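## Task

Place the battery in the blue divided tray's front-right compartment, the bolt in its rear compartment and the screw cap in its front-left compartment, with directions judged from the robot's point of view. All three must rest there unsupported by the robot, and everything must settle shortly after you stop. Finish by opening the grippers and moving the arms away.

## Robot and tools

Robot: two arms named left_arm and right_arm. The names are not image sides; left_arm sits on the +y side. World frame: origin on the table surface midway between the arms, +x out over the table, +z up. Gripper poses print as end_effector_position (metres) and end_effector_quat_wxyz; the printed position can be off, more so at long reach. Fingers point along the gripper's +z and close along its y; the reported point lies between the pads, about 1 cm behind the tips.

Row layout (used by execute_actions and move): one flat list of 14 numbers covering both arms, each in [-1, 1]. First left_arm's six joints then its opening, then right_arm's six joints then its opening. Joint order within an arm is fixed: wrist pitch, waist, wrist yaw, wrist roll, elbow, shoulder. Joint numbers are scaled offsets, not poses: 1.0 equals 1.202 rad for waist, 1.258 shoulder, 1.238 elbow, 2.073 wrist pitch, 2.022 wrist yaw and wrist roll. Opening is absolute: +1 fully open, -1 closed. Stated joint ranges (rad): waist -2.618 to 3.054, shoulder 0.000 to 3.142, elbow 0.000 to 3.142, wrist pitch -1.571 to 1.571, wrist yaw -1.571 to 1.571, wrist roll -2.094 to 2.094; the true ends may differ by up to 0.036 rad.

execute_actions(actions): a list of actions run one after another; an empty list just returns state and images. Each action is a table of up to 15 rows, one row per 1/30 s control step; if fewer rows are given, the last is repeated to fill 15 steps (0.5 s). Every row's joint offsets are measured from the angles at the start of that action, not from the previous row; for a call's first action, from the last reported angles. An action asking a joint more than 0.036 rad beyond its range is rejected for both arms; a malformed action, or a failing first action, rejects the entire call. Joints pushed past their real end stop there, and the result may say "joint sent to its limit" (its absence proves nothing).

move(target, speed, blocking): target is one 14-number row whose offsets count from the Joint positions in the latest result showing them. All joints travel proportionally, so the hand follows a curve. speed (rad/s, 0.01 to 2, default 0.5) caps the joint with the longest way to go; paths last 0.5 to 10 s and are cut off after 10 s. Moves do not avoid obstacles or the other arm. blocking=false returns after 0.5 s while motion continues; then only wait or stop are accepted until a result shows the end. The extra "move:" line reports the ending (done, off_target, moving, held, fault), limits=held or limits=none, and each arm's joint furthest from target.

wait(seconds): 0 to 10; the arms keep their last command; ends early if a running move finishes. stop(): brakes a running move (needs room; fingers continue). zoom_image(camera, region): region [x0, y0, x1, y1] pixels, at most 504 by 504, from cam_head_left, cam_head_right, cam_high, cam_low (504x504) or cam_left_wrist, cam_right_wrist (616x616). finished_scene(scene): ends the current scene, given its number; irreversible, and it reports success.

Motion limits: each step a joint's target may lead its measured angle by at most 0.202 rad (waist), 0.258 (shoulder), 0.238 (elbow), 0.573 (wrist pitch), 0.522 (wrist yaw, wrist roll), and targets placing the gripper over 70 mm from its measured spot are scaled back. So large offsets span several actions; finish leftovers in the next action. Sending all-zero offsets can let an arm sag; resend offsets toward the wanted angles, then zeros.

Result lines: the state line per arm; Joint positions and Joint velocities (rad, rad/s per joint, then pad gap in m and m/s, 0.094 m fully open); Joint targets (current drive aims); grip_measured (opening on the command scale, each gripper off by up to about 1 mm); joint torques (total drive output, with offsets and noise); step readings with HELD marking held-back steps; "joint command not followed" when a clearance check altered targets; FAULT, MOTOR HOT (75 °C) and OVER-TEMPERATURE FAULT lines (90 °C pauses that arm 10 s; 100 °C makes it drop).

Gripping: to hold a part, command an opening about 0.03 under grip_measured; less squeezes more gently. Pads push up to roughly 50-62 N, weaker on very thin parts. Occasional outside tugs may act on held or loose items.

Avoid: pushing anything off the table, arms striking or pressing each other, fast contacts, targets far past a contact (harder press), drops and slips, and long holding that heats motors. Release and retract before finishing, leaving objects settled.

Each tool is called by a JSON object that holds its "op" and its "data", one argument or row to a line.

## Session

{"op": "execute_actions", "data": {
  "actions": []
}}

Scene clock: 0.00 s.
left_arm: end_effector_position=(+0.4444, +0.5857, +0.3020) grip_measured=+1.000 end_effector_quat_wxyz=(+0.392, +0.621, +0.414, +0.537) | right_arm: end_effector_position=(+0.3955, -0.3971, +0.1861) grip_measured=+1.000 end_effector_quat_wxyz=(+0.566, +0.142, +0.805, -0.108)
Joint names: [wrist pitch, waist, wrist yaw, wrist roll, elbow, shoulder]
Joint positions: left_arm=[0.238 0.56  0.733 2.028 1.46  1.854 0.094] | right_arm=[ 0.354 -0.331  0.004 -0.012  0.769  1.466  0.094]
Joint velocities: left_arm=[-0.037 -0.002 -0.051  0.11  -0.022  0.002  0.   ] | right_arm=[-0.037 -0.002 -0.066  0.051 -0.007 -0.017  0.   ]
Joint torques (N m, as the arm reports them, + toward a larger angle): no reading
Joint targets: left_arm=[0.216 0.560 0.735 2.024 1.462 1.854] | right_arm=[0.366 -0.331 0.004 -0.012 0.781 1.453]
camera_calibration (this result's frames):
cam_left_wrist: T_world_to_cam=[[-0.158568, 0.198661, -0.967155, 0.239507], [-0.649386, 0.716884, 0.253723, -0.211257], [0.743743, 0.66829, 0.0153327, -0.606619], [0, 0, 0, 1]] pos_world=[0.35196, 0.509264, 0.294543]
cam_right_wrist: T_world_to_cam=[[-0.304138, -0.952424, -0.0197202, -0.249991], [-0.837653, 0.277233, -0.470615, 0.542433], [0.453692, -0.126613, -0.882118, 0.0397145], [0, 0, 0, 1]] pos_world=[0.360321, -0.383449, 0.28538]

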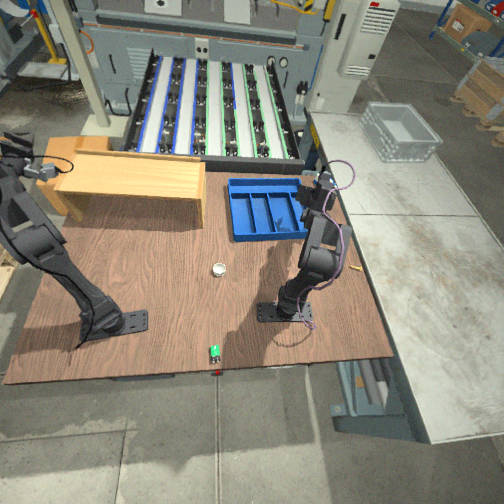

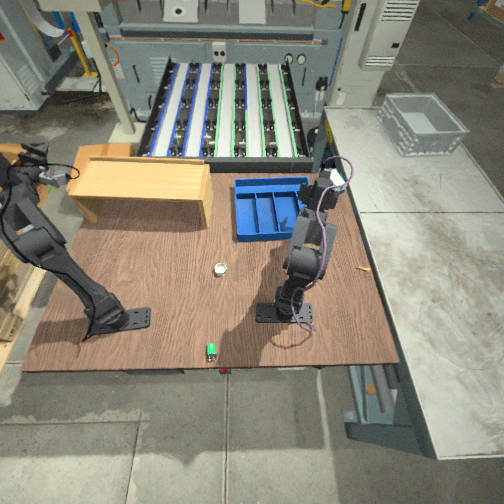

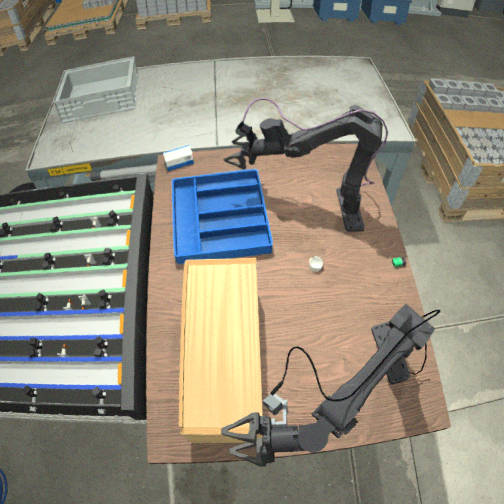

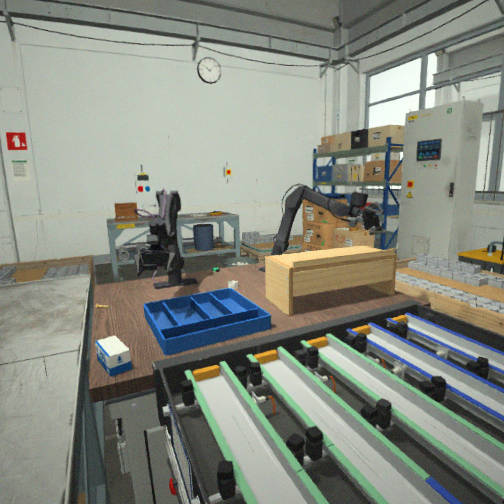

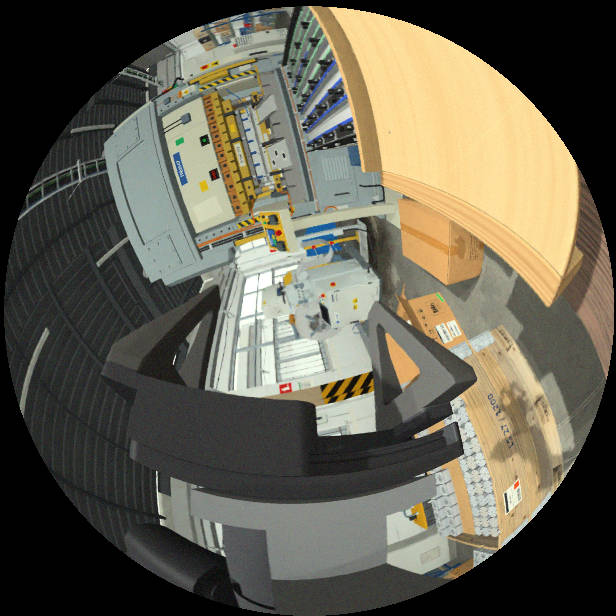

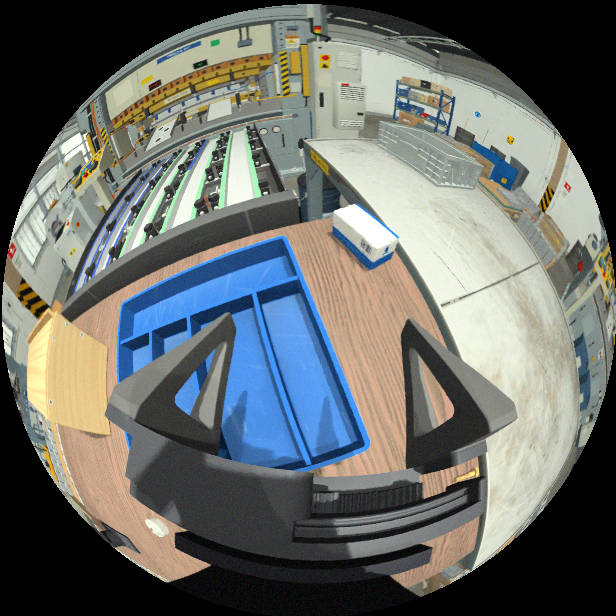

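{"op": "zoom_image", "data": {
  "camera": "cam_head_left",
  "region": [40, 130, 380, 380]
}}

{"op": "zoom_image", "data": {
  "camera": "cam_high",
  "region": [150, 140, 450, 340]
}}

Region (40, 130, 380, 380) of cam_head_left's 504x504 image, scaled by 1.482, with more detail than that image has; it fills the top 371 rows of this view, and the rest is white.

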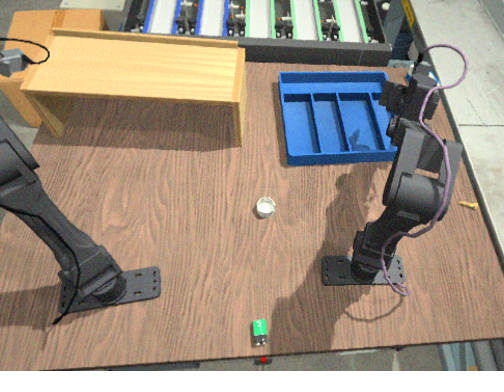

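Region (150, 140, 450, 340) of cam_high's 504x504 image, scaled by 1.680, with more detail than that image has.

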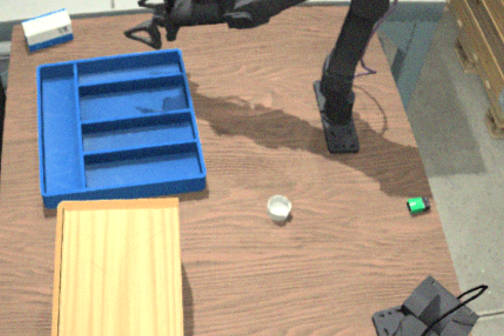

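{"op": "move", "data": {
  "target": [-0.549,-0.799,-0.3625,-0.662,0.25,-0.202,1,-0.769,-0.623,0,0.233,0.64,0.327,1],
  "speed": 1.1
}}

Scene clock: 4.43 s.
left_arm: end_effector_position=(+0.3866, +0.2102, +0.3086) grip_measured=+1.000 end_effector_quat_wxyz=(+0.397, +0.425, +0.809, +0.084) | right_arm: end_effector_position=(+0.1280, -0.5495, +0.0957) grip_measured=+1.000 end_effector_quat_wxyz=(-0.003, +0.703, +0.711, -0.001)
Joint names: [wrist pitch, waist, wrist yaw, wrist roll, elbow, shoulder]
Joint positions: left_arm=[-0.874 -0.399  0.009  0.701  1.753  1.615  0.094] | right_arm=[-1.231 -1.079  0.003  0.454  1.53   1.875  0.094]
Joint velocities: left_arm=[-0.051  0.002 -0.081 -0.037 -0.002 -0.017  0.   ] | right_arm=[-0.022  0.002 -0.066  0.037 -0.002 -0.012  0.   ]
Joint torques (N m, as the arm reports them, + toward a larger angle): left_arm=[  1.27  -0.07  -0.03  -0.06  10.33 -10.4 ] | right_arm=[ 0.04  0.11  0.    0.08  8.86 -6.69]
Joint targets: left_arm=[-0.901 -0.400 0.000 0.690 1.770 1.600] | right_arm=[-1.240 -1.080 0.004 0.459 1.561 1.877]
move: off_target (left_arm, right_arm); limits=none; left_arm: farthest joint: the wrist pitch, 0.027 radians from its target (1.138 radians at the start); right_arm: farthest joint: the elbow, 0.031 radians from its target (0.793 radians at the start)
camera_calibration (this result's frames):
cam_left_wrist: T_world_to_cam=[[-0.599466, -0.724677, -0.339828, 0.482251], [-0.777818, 0.627581, 0.0337893, 0.154993], [0.188783, 0.28458, -0.93988, 0.277203], [0, 0, 0, 1]] pos_world=[0.357319, 0.173319, 0.419183]
cam_right_wrist: T_world_to_cam=[[-0.998631, 0.00287054, -0.0522339, 0.138573], [-0.0331517, 0.737669, 0.674348, 0.358558], [0.0404671, 0.675156, -0.736564, 0.541578], [0, 0, 0, 1]] pos_world=[0.128354, -0.630545, 0.164353]

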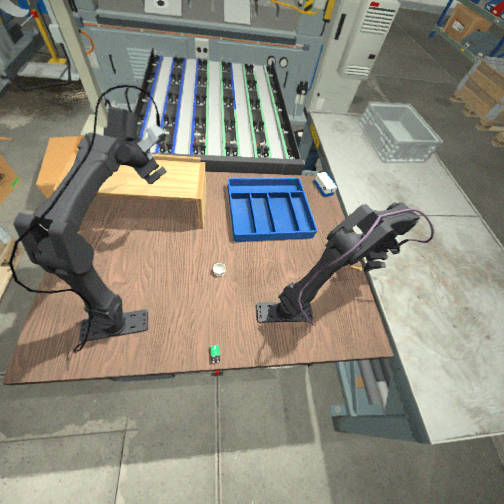

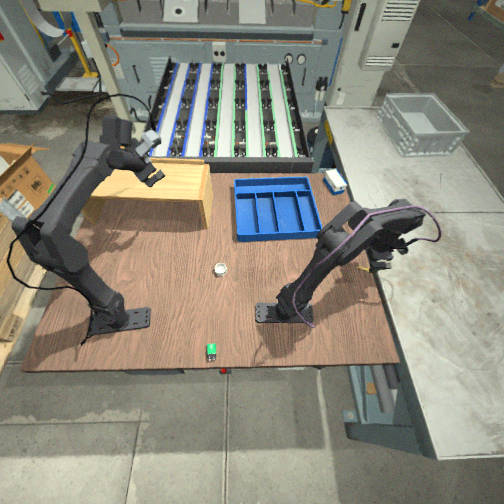

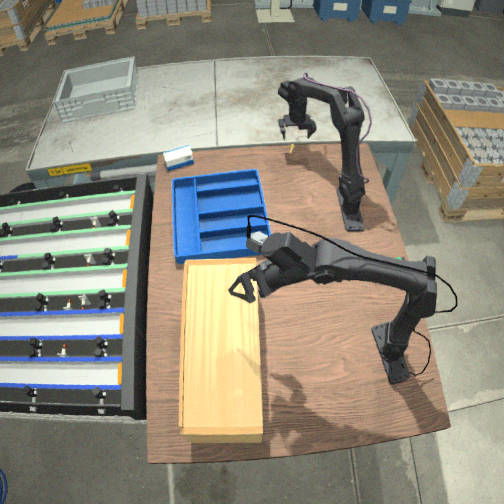

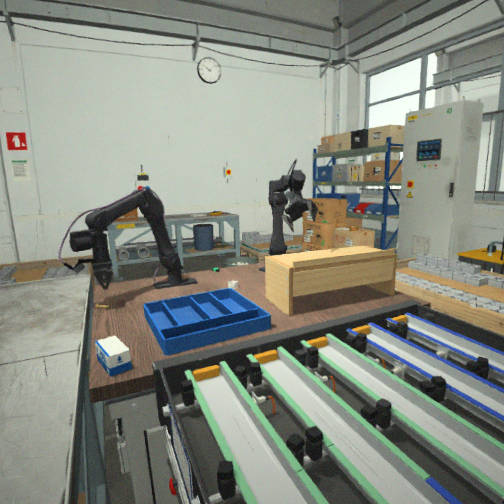

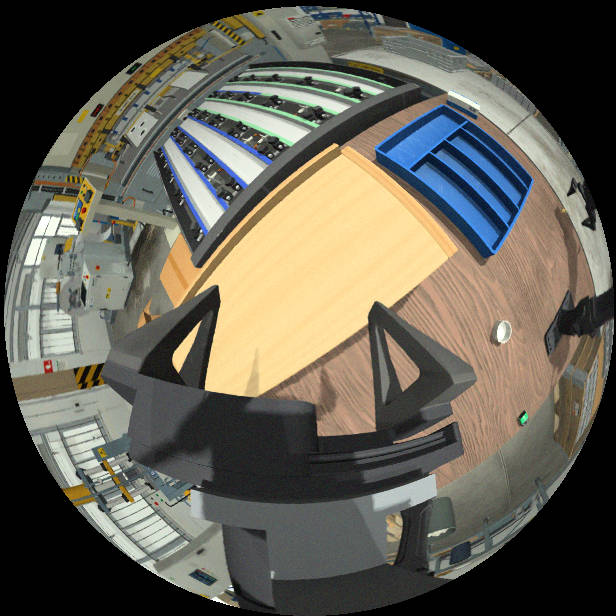

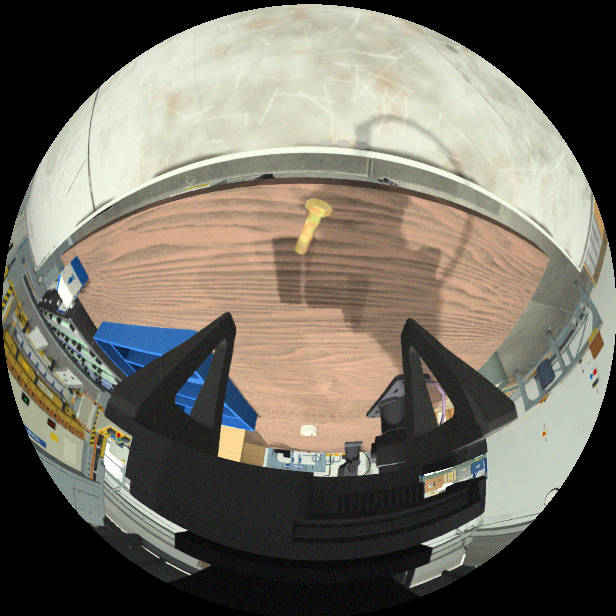

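{"op": "move", "data": {
  "target": [-0.296,-0.665,0,0,0.13,0.252,1,0.099,-0.009,0,0.176,-0.039,0.119,1],
  "speed": 0.7
}}

Scene clock: 7.43 s.
left_arm: end_effector_position=(+0.1322, +0.0000, +0.1715) grip_measured=+1.000 end_effector_quat_wxyz=(+0.034, +0.773, +0.634, -0.010) | right_arm: end_effector_position=(+0.1402, -0.5740, +0.0331) grip_measured=+1.000 end_effector_quat_wxyz=(-0.003, +0.816, +0.577, -0.001)
Joint names: [wrist pitch, waist, wrist yaw, wrist roll, elbow, shoulder]
Joint positions: left_arm=[-1.471 -1.204  0.007  0.7    1.889  1.919  0.094] | right_arm=[-1.039 -1.079  0.003  0.804  1.489  2.027  0.094]
Joint velocities: left_arm=[-0.051 -0.002 -0.007  0.066  0.007  0.012  0.   ] | right_arm=[-0.037 -0.017  0.081 -0.051  0.007 -0.017  0.   ]
Joint torques (N m, as the arm reports them, + toward a larger angle): left_arm=[  0.15   0.37   0.05   0.02  10.34 -10.17] | right_arm=[ 0.28 -0.95  0.    0.07  5.28 -8.  ]
Joint targets: left_arm=[-1.487 -1.198 0.009 0.701 1.914 1.933] | right_arm=[-1.026 -1.089 0.003 0.810 1.482 2.024]
move: off_target (left_arm); limits=none; left_arm: farthest joint: the elbow, 0.025 radians from its target (0.161 radians at the start); right_arm: farthest joint: the wrist pitch, 0.013 radians from its target (0.206 radians at the start)
camera_calibration (this result's frames):
cam_left_wrist: T_world_to_cam=[[-0.998935, 0.0395465, 0.0237595, 0.121307], [0.0454024, 0.751269, 0.658432, -0.122299], [0.00818894, 0.65881, -0.752265, 0.247878], [0, 0, 0, 1]] pos_world=[0.124701, -0.0762223, 0.264113]
cam_right_wrist: T_world_to_cam=[[-0.937133, 0.345251, -0.0508247, 0.335469], [0.223185, 0.704916, 0.673262, 0.364472], [0.268271, 0.619593, -0.737655, 0.447744], [0, 0, 0, 1]] pos_world=[0.112917, -0.650162, 0.101945]

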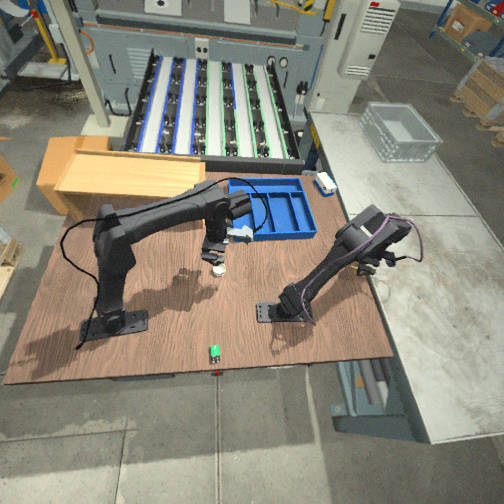

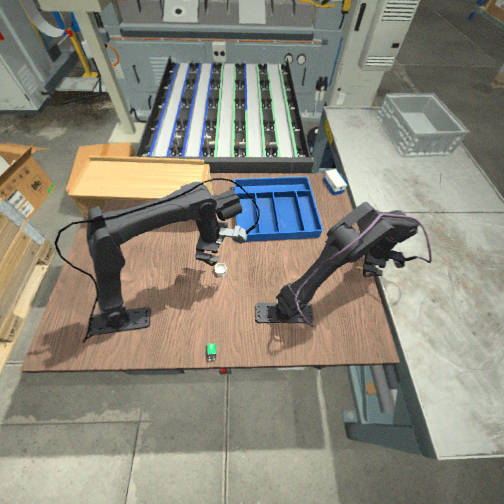

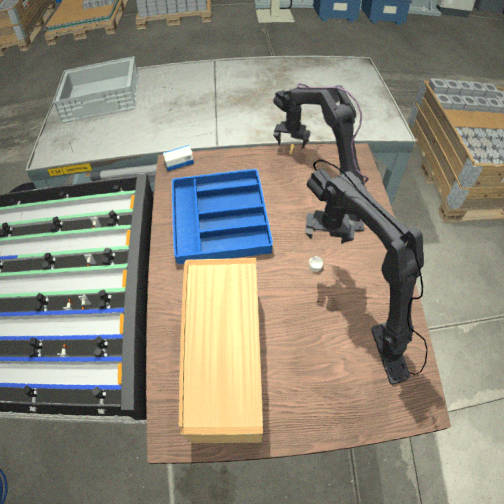

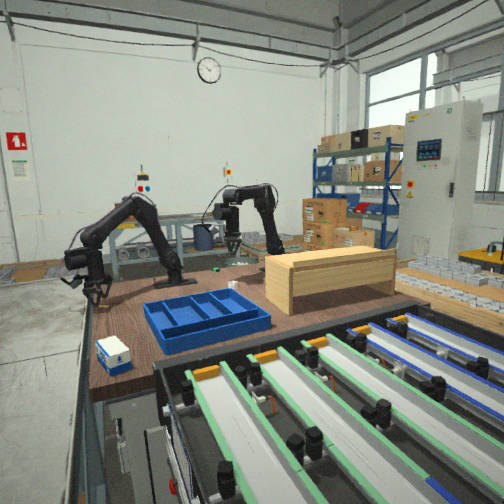

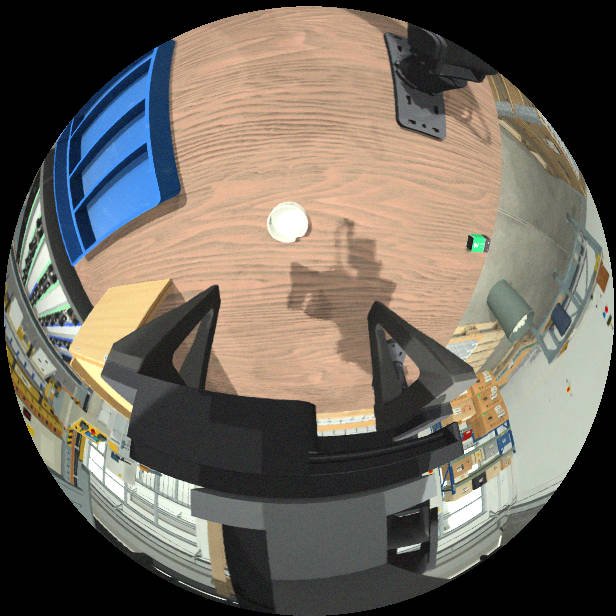

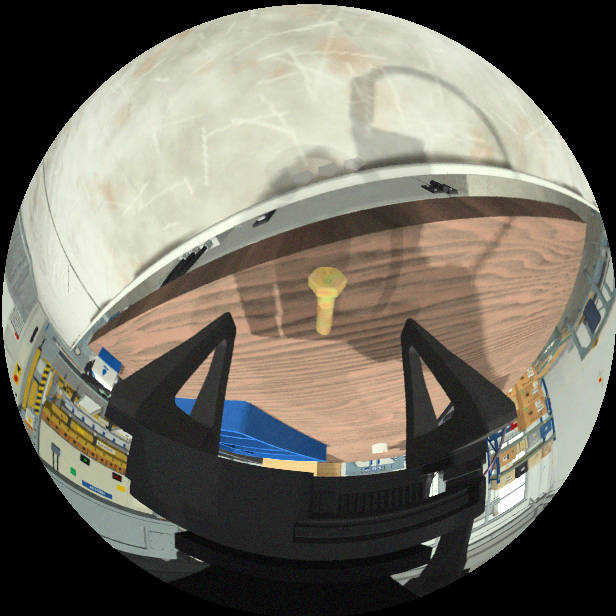

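{"op": "move", "data": {
  "target": [0.185,0.036,0,0,-0.283,0.09,1,0.039,-0.004,0,0,-0.042,0.0186,1],
  "speed": 0.4
}}

Scene clock: 9.67 s.
left_arm: end_effector_position=(+0.1476, +0.0008, +0.0502) grip_measured=+1.000 end_effector_quat_wxyz=(+0.001, +0.761, +0.648, -0.004) | right_arm: end_effector_position=(+0.1404, -0.5743, +0.0144) grip_measured=+1.000 end_effector_quat_wxyz=(-0.003, +0.817, +0.577, -0.001)
Joint names: [wrist pitch, waist, wrist yaw, wrist roll, elbow, shoulder]
Joint positions: left_arm=[-1.096 -1.168  0.007  0.7    1.549  2.02   0.094] | right_arm=[-0.971 -1.079  0.003  0.804  1.446  2.05   0.094]
Joint velocities: left_arm=[ 0.037  0.007 -0.037 -0.051 -0.007  0.012  0.   ] | right_arm=[0.022 0.012 0.11  0.007 0.007 0.017 0.   ]
Joint torques (N m, as the arm reports them, + toward a larger angle): left_arm=[  0.32   0.47   0.    -0.01   6.69 -11.11] | right_arm=[ 0.28 -0.45  0.    0.    5.04 -7.89]
Joint targets: left_arm=[-1.087 -1.161 0.007 0.700 1.538 2.032] | right_arm=[-0.958 -1.083 0.003 0.804 1.437 2.051]
move: done; limits=none; left_arm: farthest joint: the shoulder, 0.012 radians from its target (0.113 radians at the start); right_arm: farthest joint: the wrist pitch, 0.013 radians from its target (0.080 radians at the start)
camera_calibration (this result's frames):
cam_left_wrist: T_world_to_cam=[[-0.998328, 0.00101791, 0.0577934, 0.13774], [0.0411899, 0.713991, 0.698943, -0.0450667], [-0.0405525, 0.700154, -0.712839, 0.161224], [0, 0, 0, 1]] pos_world=[0.145904, -0.0808449, 0.138465]
cam_right_wrist: T_world_to_cam=[[-0.936967, 0.345538, -0.0519359, 0.334958], [0.222995, 0.70575, 0.672451, 0.377781], [0.269011, 0.618483, -0.738317, 0.433389], [0, 0, 0, 1]] pos_world=[0.113014, -0.650403, 0.0833361]

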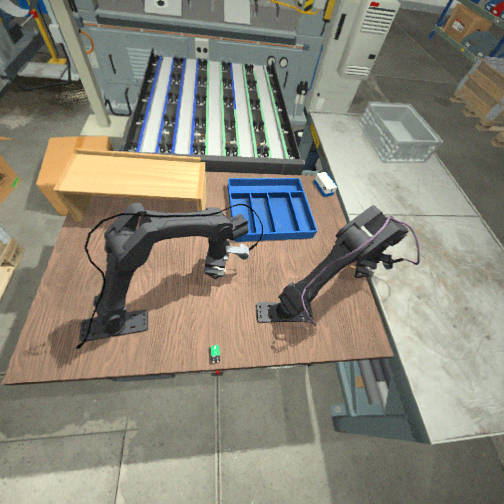

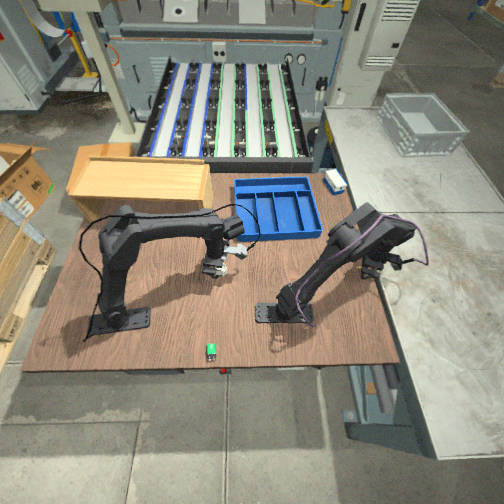

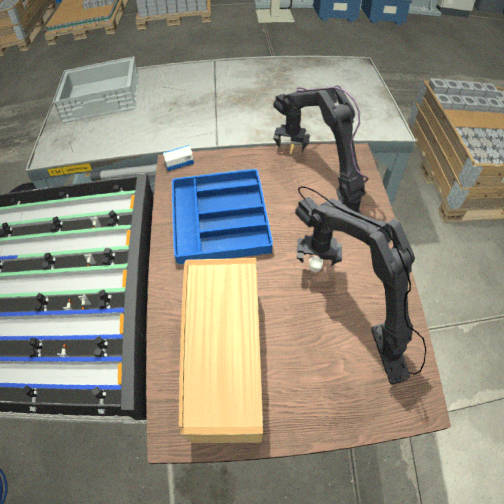

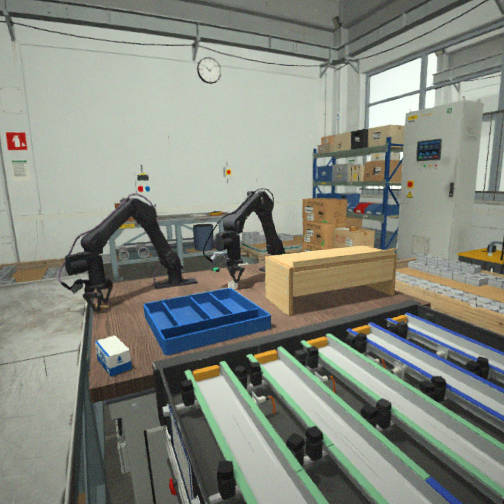

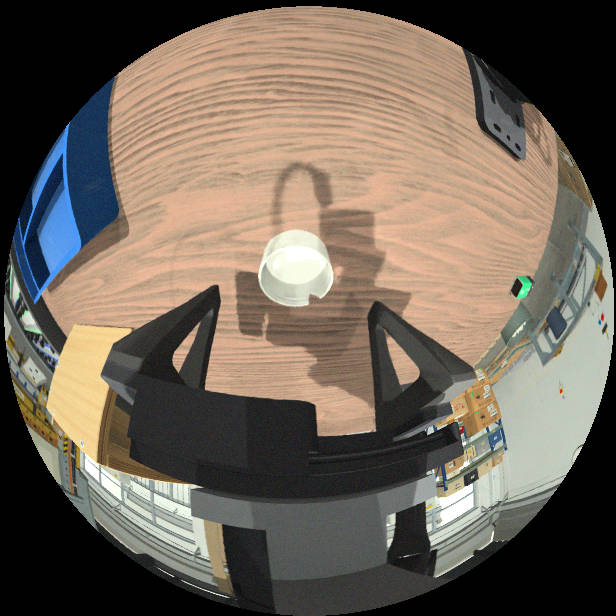

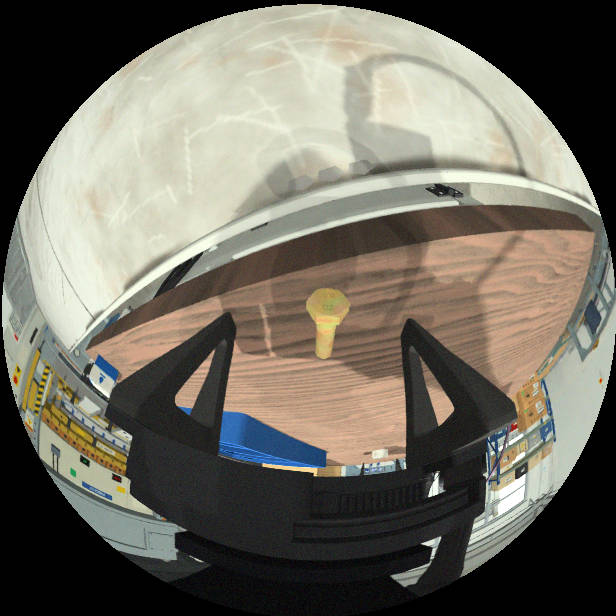

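{"op": "move", "data": {
  "target": [0.059,0.006,0,0,-0.074,0.038,1,0.006,-0.003,0,0,-0.007,0,-0.6],
  "speed": 0.2
}}

Scene clock: 11.17 s.
left_arm: end_effector_position=(+0.1477, +0.0005, +0.0197) grip_measured=+1.000 end_effector_quat_wxyz=(+0.003, +0.761, +0.648, -0.004) | right_arm: end_effector_position=(+0.1404, -0.5743, +0.0144) grip_measured=-0.597 end_effector_quat_wxyz=(-0.003, +0.817, +0.577, -0.001)
Joint names: [wrist pitch, waist, wrist yaw, wrist roll, elbow, shoulder]
Joint positions: left_arm=[-0.983 -1.168  0.007  0.7    1.471  2.052  0.094] | right_arm=[-0.971 -1.079  0.003  0.804  1.446  2.05   0.019]
Joint velocities: left_arm=[-0.007 -0.002  0.007  0.051 -0.017  0.002  0.   ] | right_arm=[ 0.007 -0.022 -0.037 -0.007 -0.007 -0.002  0.001]
Joint torques (N m, as the arm reports them, + toward a larger angle): left_arm=[  0.28   0.49   0.04   0.02   6.15 -10.86] | right_arm=[ 0.28 -0.35  0.    0.    5.03 -7.92]
Joint targets: left_arm=[-0.974 -1.160 0.007 0.700 1.458 2.068] | right_arm=[-0.958 -1.082 0.003 0.804 1.437 2.050]
move: done; limits=none; left_arm: farthest joint: the shoulder, 0.015 radians from its target (0.047 radians at the start); right_arm: farthest joint: the wrist pitch, 0.012 radians from its target (0.012 radians at the start)
camera_calibration (this result's frames):
cam_left_wrist: T_world_to_cam=[[-0.998406, 0.00114871, 0.0564202, 0.139722], [0.0402314, 0.71559, 0.697361, -0.0233372], [-0.0395727, 0.69852, -0.714496, 0.139551], [0, 0, 0, 1]] pos_world=[0.145961, -0.0809398, 0.1081]
cam_right_wrist: T_world_to_cam=[[-0.936967, 0.345538, -0.0519359, 0.334958], [0.222995, 0.70575, 0.672451, 0.377781], [0.269011, 0.618483, -0.738317, 0.433389], [0, 0, 0, 1]] pos_world=[0.113014, -0.650403, 0.0833361]

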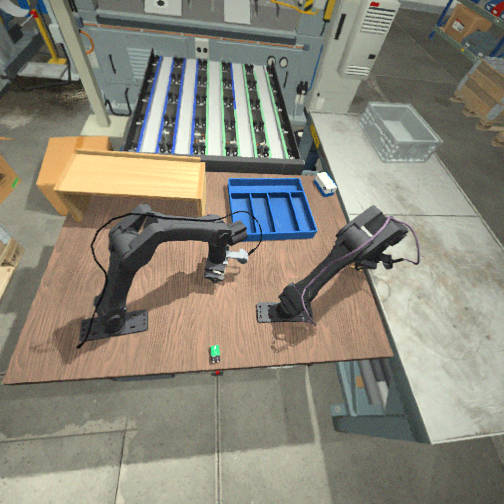

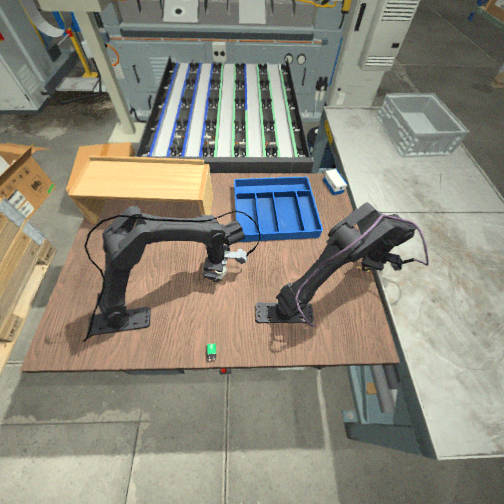

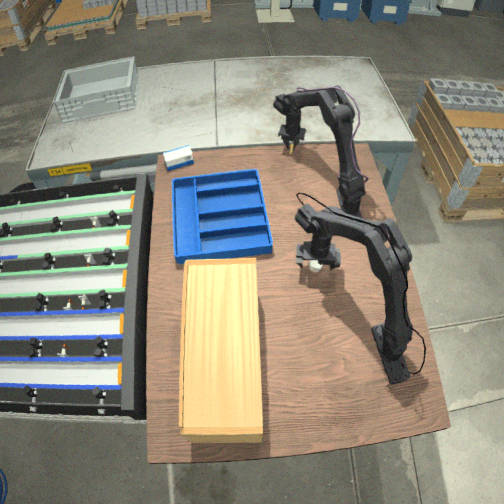

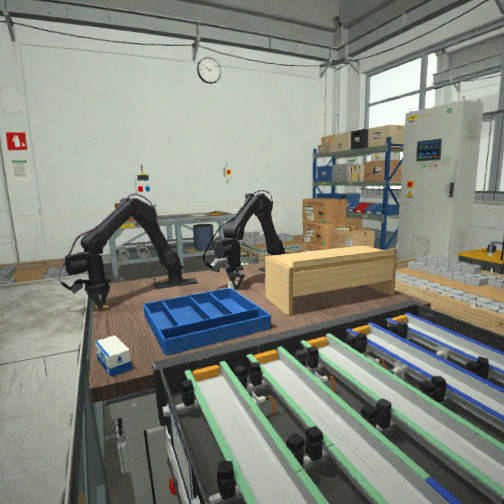

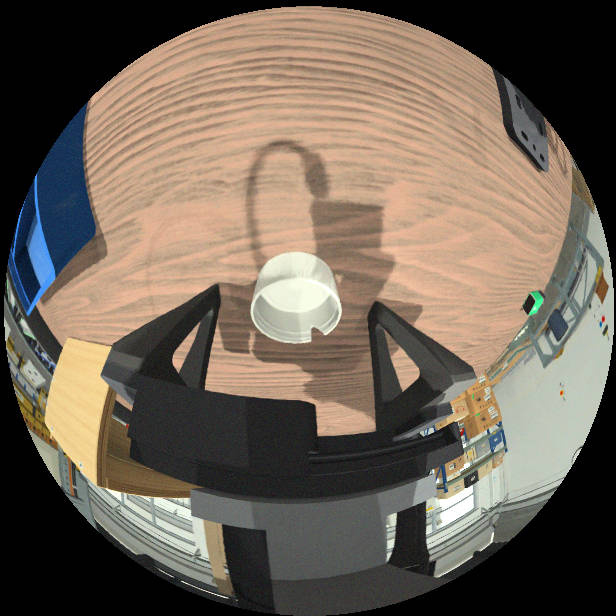

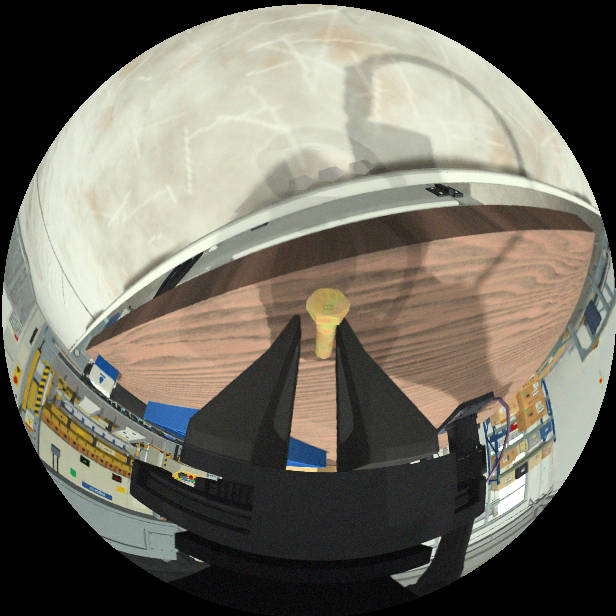

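{"op": "execute_actions", "data": {
  "actions": [
    [[0.004,0.006,0,0,-0.01,0.012,0.8,0.006,-0.003,0,0,-0.007,0,-0.66],[0.004,0.006,0,0,-0.01,0.012,0.6,0.006,-0.003,0,0,-0.007,0,-0.7],[0.004,0.006,0,0,-0.01,0.012,0.45,0.006,-0.003,0,0,-0.007,0,-0.74],[0.004,0.006,0,0,-0.01,0.012,0.35,0.006,-0.003,0,0,-0.007,0,-0.77],[0.004,0.006,0,0,-0.01,0.012,0.28,0.006,-0.003,0,0,-0.007,0,-0.8],[0.004,0.006,0,0,-0.01,0.012,0.22,0.006,-0.003,0,0,-0.007,0,-0.82],[0.004,0.006,0,0,-0.01,0.012,0.17,0.006,-0.003,0,0,-0.007,0,-0.84],[0.004,0.006,0,0,-0.01,0.012,0.13,0.006,-0.003,0,0,-0.007,0,-0.86],[0.004,0.006,0,0,-0.01,0.012,0.09,0.006,-0.003,0,0,-0.007,0,-0.87],[0.004,0.006,0,0,-0.01,0.012,0.05,0.006,-0.003,0,0,-0.007,0,-0.88],[0.004,0.006,0,0,-0.01,0.012,0.02,0.006,-0.003,0,0,-0.007,0,-0.89],[0.004,0.006,0,0,-0.01,0.012,0.0,0.006,-0.003,0,0,-0.007,0,-0.9]]
  ]
}}

Scene clock: 11.97 s.
left_arm: end_effector_position=(+0.1478, +0.0003, +0.0197) grip_measured=+0.002 end_effector_quat_wxyz=(+0.003, +0.761, +0.648, -0.004) | right_arm: end_effector_position=(+0.1404, -0.5743, +0.0144) grip_measured=-0.867 end_effector_quat_wxyz=(-0.003, +0.817, +0.577, -0.001)
Joint names: [wrist pitch, waist, wrist yaw, wrist roll, elbow, shoulder]
Joint positions: left_arm=[-0.982 -1.168  0.007  0.7    1.471  2.052  0.047] | right_arm=[-0.971 -1.079  0.003  0.804  1.446  2.05   0.006]
Joint velocities: left_arm=[ 0.022  0.002 -0.037 -0.037 -0.002  0.022  0.   ] | right_arm=[-0.037 -0.007 -0.022  0.066  0.007 -0.017 -0.001]
Joint torques (N m, as the arm reports them, + toward a larger angle): left_arm=[  0.24   0.44   0.01   0.06   6.42 -11.  ] | right_arm=[ 0.28 -0.38 -0.01  0.    5.04 -7.92]
Joint targets: left_arm=[-0.974 -1.160 0.007 0.700 1.458 2.067] | right_arm=[-0.958 -1.082 0.003 0.804 1.437 2.050]
Step readings (joint positions):
0: left_arm=[-0.982 -1.168 0.007 0.700 1.471 2.052] | right_arm=[-0.971 -1.079 0.003 0.804 1.446 2.050]
1: left_arm=[-0.982 -1.168 0.007 0.700 1.471 2.052] | right_arm=[-0.971 -1.079 0.003 0.804 1.446 2.050]
2: left_arm=[-0.982 -1.168 0.007 0.700 1.471 2.052] | right_arm=[-0.971 -1.079 0.003 0.804 1.446 2.050]
4: left_arm=[-0.982 -1.168 0.007 0.700 1.471 2.052] | right_arm=[-0.971 -1.079 0.003 0.804 1.446 2.050]
8: left_arm=[-0.982 -1.168 0.007 0.700 1.471 2.052] | right_arm=[-0.971 -1.079 0.003 0.804 1.446 2.050]
15: Joint positions above
camera_calibration (this result's frames):
cam_left_wrist: T_world_to_cam=[[-0.998429, 0.0011855, 0.0560278, 0.13983], [0.0399579, 0.716046, 0.696909, -0.0231763], [-0.0392923, 0.698052, -0.714968, 0.139637], [0, 0, 0, 1]] pos_world=[0.146023, -0.0810446, 0.108154]
cam_right_wrist: T_world_to_cam=[[-0.936967, 0.345538, -0.0519359, 0.334958], [0.222995, 0.70575, 0.672451, 0.377781], [0.269011, 0.618483, -0.738317, 0.433389], [0, 0, 0, 1]] pos_world=[0.113014, -0.650403, 0.0833361]

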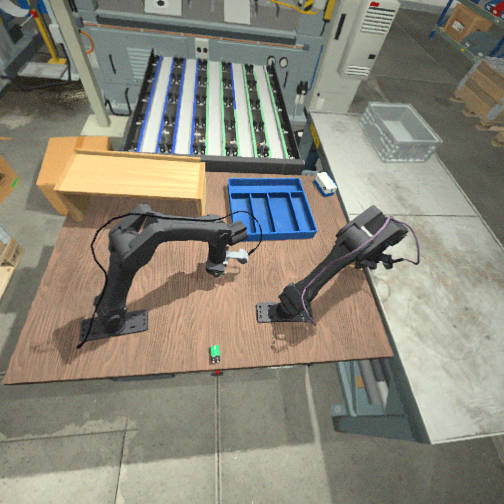

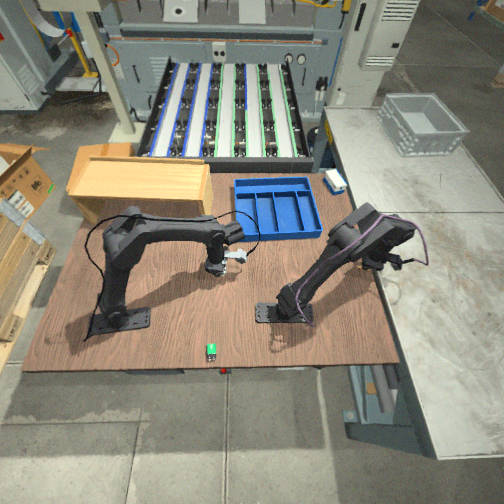

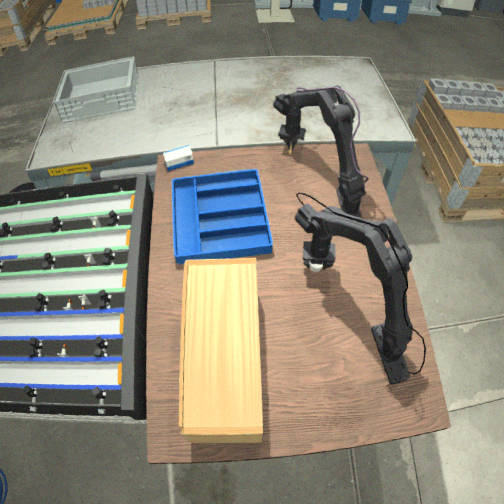

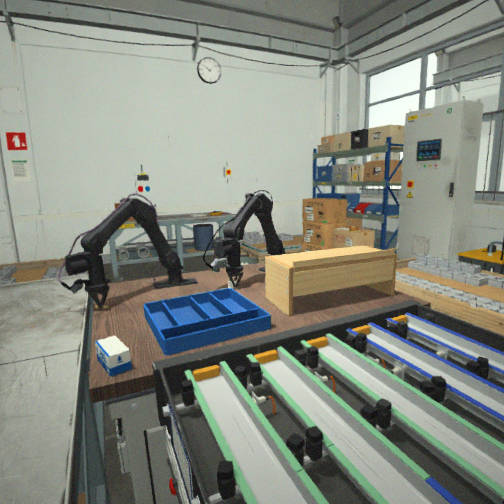

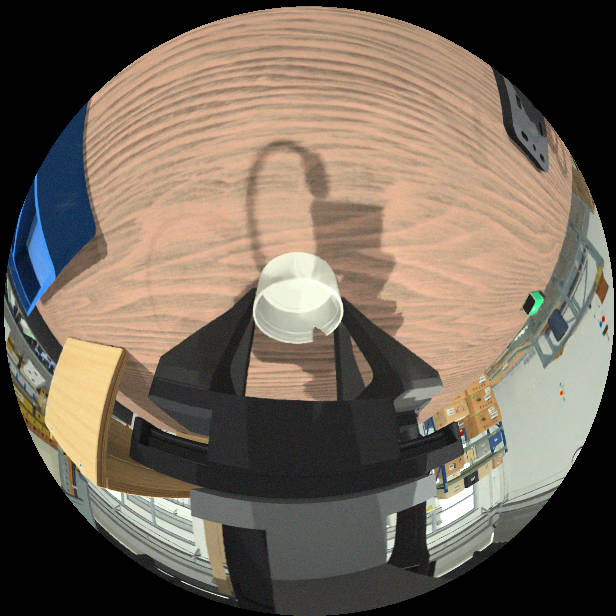

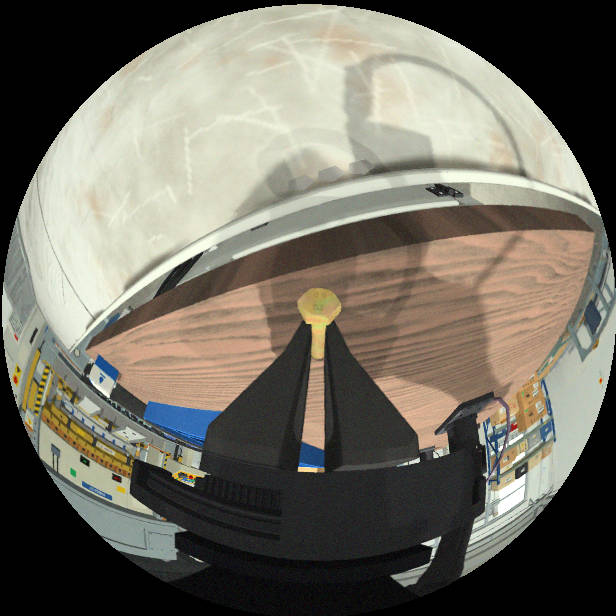

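{"op": "execute_actions", "data": {
  "actions": [
    [[0.004,0.006,0,0,-0.01,0.012,-0.03,0.006,-0.003,0,0,-0.007,0,-0.9],[0.004,0.006,0,0,-0.01,0.012,-0.06,0.006,-0.003,0,0,-0.007,0,-0.9],[0.004,0.006,0,0,-0.01,0.012,-0.09,0.006,-0.003,0,0,-0.007,0,-0.9],[0.004,0.006,0,0,-0.01,0.012,-0.12,0.006,-0.003,0,0,-0.007,0,-0.9],[0.004,0.006,0,0,-0.01,0.012,-0.15,0.006,-0.003,0,0,-0.007,0,-0.9],[0.004,0.006,0,0,-0.01,0.012,-0.15,0.006,-0.003,0,0,-0.007,0,-0.9],[0.004,0.006,0,0,-0.01,0.012,-0.18,0.006,-0.003,0,0,-0.007,0,-0.9],[0.004,0.006,0,0,-0.01,0.012,-0.18,0.006,-0.003,0,0,-0.007,0,-0.9],[0.004,0.006,0,0,-0.01,0.012,-0.2,0.006,-0.003,0,0,-0.007,0,-0.9]]
  ]
}}

Scene clock: 12.60 s.
left_arm: end_effector_position=(+0.1478, +0.0003, +0.0197) grip_measured=-0.095 end_effector_quat_wxyz=(+0.003, +0.761, +0.648, -0.004) | right_arm: end_effector_position=(+0.1404, -0.5743, +0.0144) grip_measured=-0.867 end_effector_quat_wxyz=(-0.003, +0.817, +0.577, -0.001)
Joint names: [wrist pitch, waist, wrist yaw, wrist roll, elbow, shoulder]
Joint positions: left_arm=[-0.982 -1.168  0.007  0.7    1.471  2.052  0.043] | right_arm=[-0.971 -1.079  0.003  0.804  1.446  2.05   0.006]
Joint velocities: left_arm=[ 0.007 -0.002  0.007 -0.066 -0.027 -0.002  0.001] | right_arm=[-0.037 -0.002  0.066  0.037 -0.002 -0.012 -0.001]
Joint torques (N m, as the arm reports them, + toward a larger angle): left_arm=[  0.27   0.69   0.03   0.02   6.41 -11.09] | right_arm=[ 0.28 -0.34  0.    0.    5.04 -7.87]
Joint targets: left_arm=[-0.974 -1.160 0.007 0.700 1.458 2.067] | right_arm=[-0.958 -1.082 0.003 0.804 1.437 2.050]
Step readings (joint positions):
0: left_arm=[-0.982 -1.168 0.007 0.700 1.471 2.052] | right_arm=[-0.971 -1.079 0.003 0.804 1.446 2.050]
1: left_arm=[-0.982 -1.168 0.007 0.700 1.471 2.052] | right_arm=[-0.971 -1.079 0.003 0.804 1.446 2.050]
2: left_arm=[-0.982 -1.168 0.007 0.700 1.471 2.052] | right_arm=[-0.971 -1.079 0.003 0.804 1.446 2.050]
4: left_arm=[-0.982 -1.168 0.007 0.700 1.471 2.052] | right_arm=[-0.971 -1.079 0.003 0.804 1.446 2.050]
8: left_arm=[-0.982 -1.168 0.007 0.700 1.471 2.052] | right_arm=[-0.971 -1.079 0.003 0.804 1.446 2.050]
15: Joint positions above
camera_calibration (this result's frames):
cam_left_wrist: T_world_to_cam=[[-0.998429, 0.0011855, 0.0560278, 0.13983], [0.0399579, 0.716046, 0.696909, -0.0231763], [-0.0392923, 0.698052, -0.714968, 0.139637], [0, 0, 0, 1]] pos_world=[0.146023, -0.0810446, 0.108154]
cam_right_wrist: T_world_to_cam=[[-0.936967, 0.345538, -0.0519359, 0.334958], [0.222995, 0.70575, 0.672451, 0.377781], [0.269011, 0.618483, -0.738317, 0.433389], [0, 0, 0, 1]] pos_world=[0.113014, -0.650403, 0.0833361]

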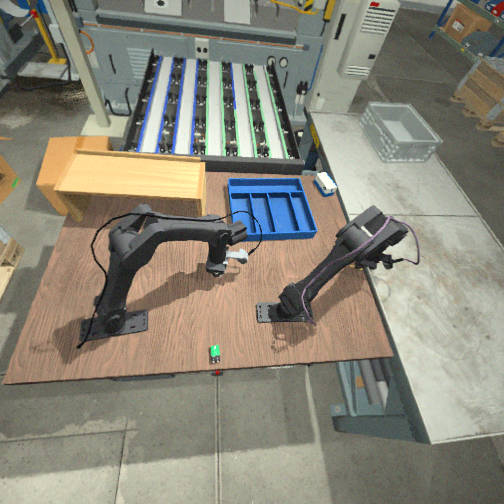

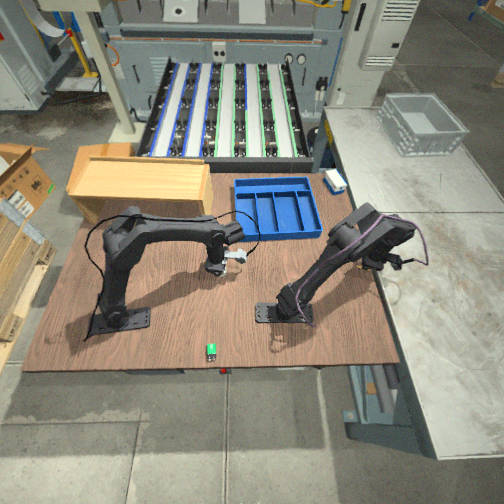

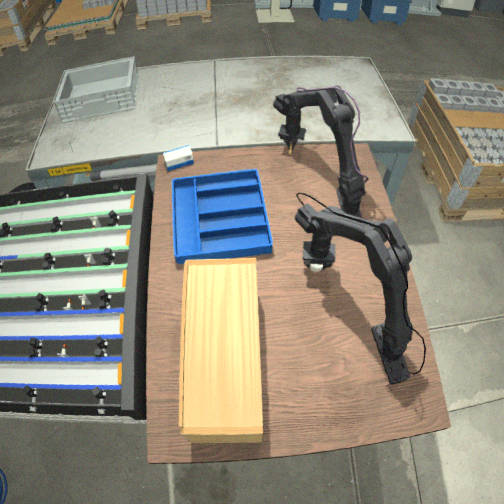

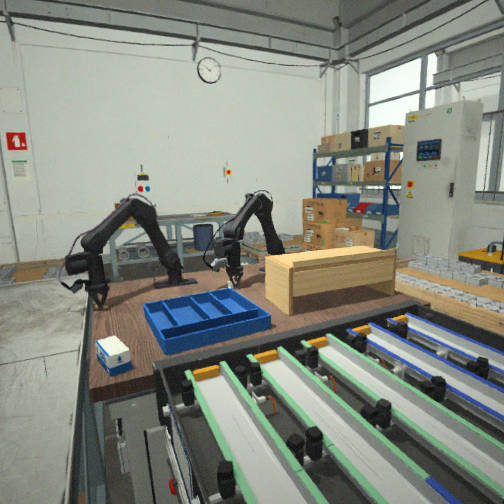

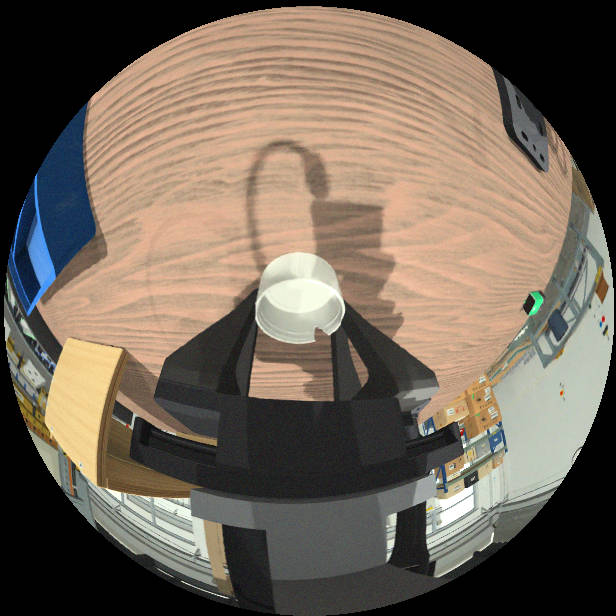

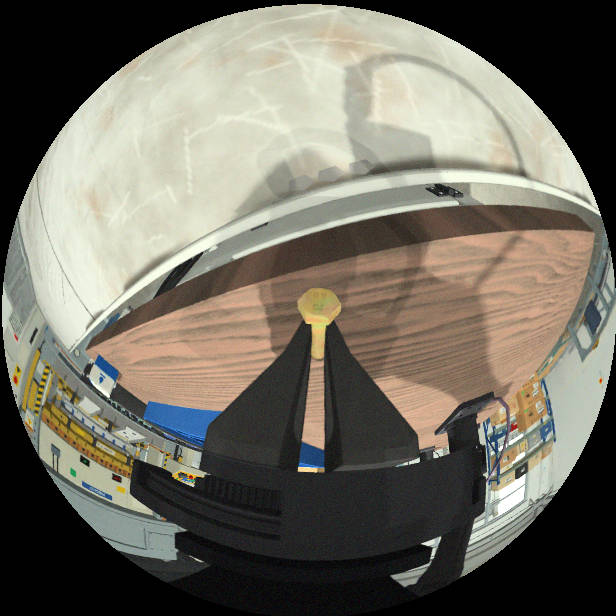

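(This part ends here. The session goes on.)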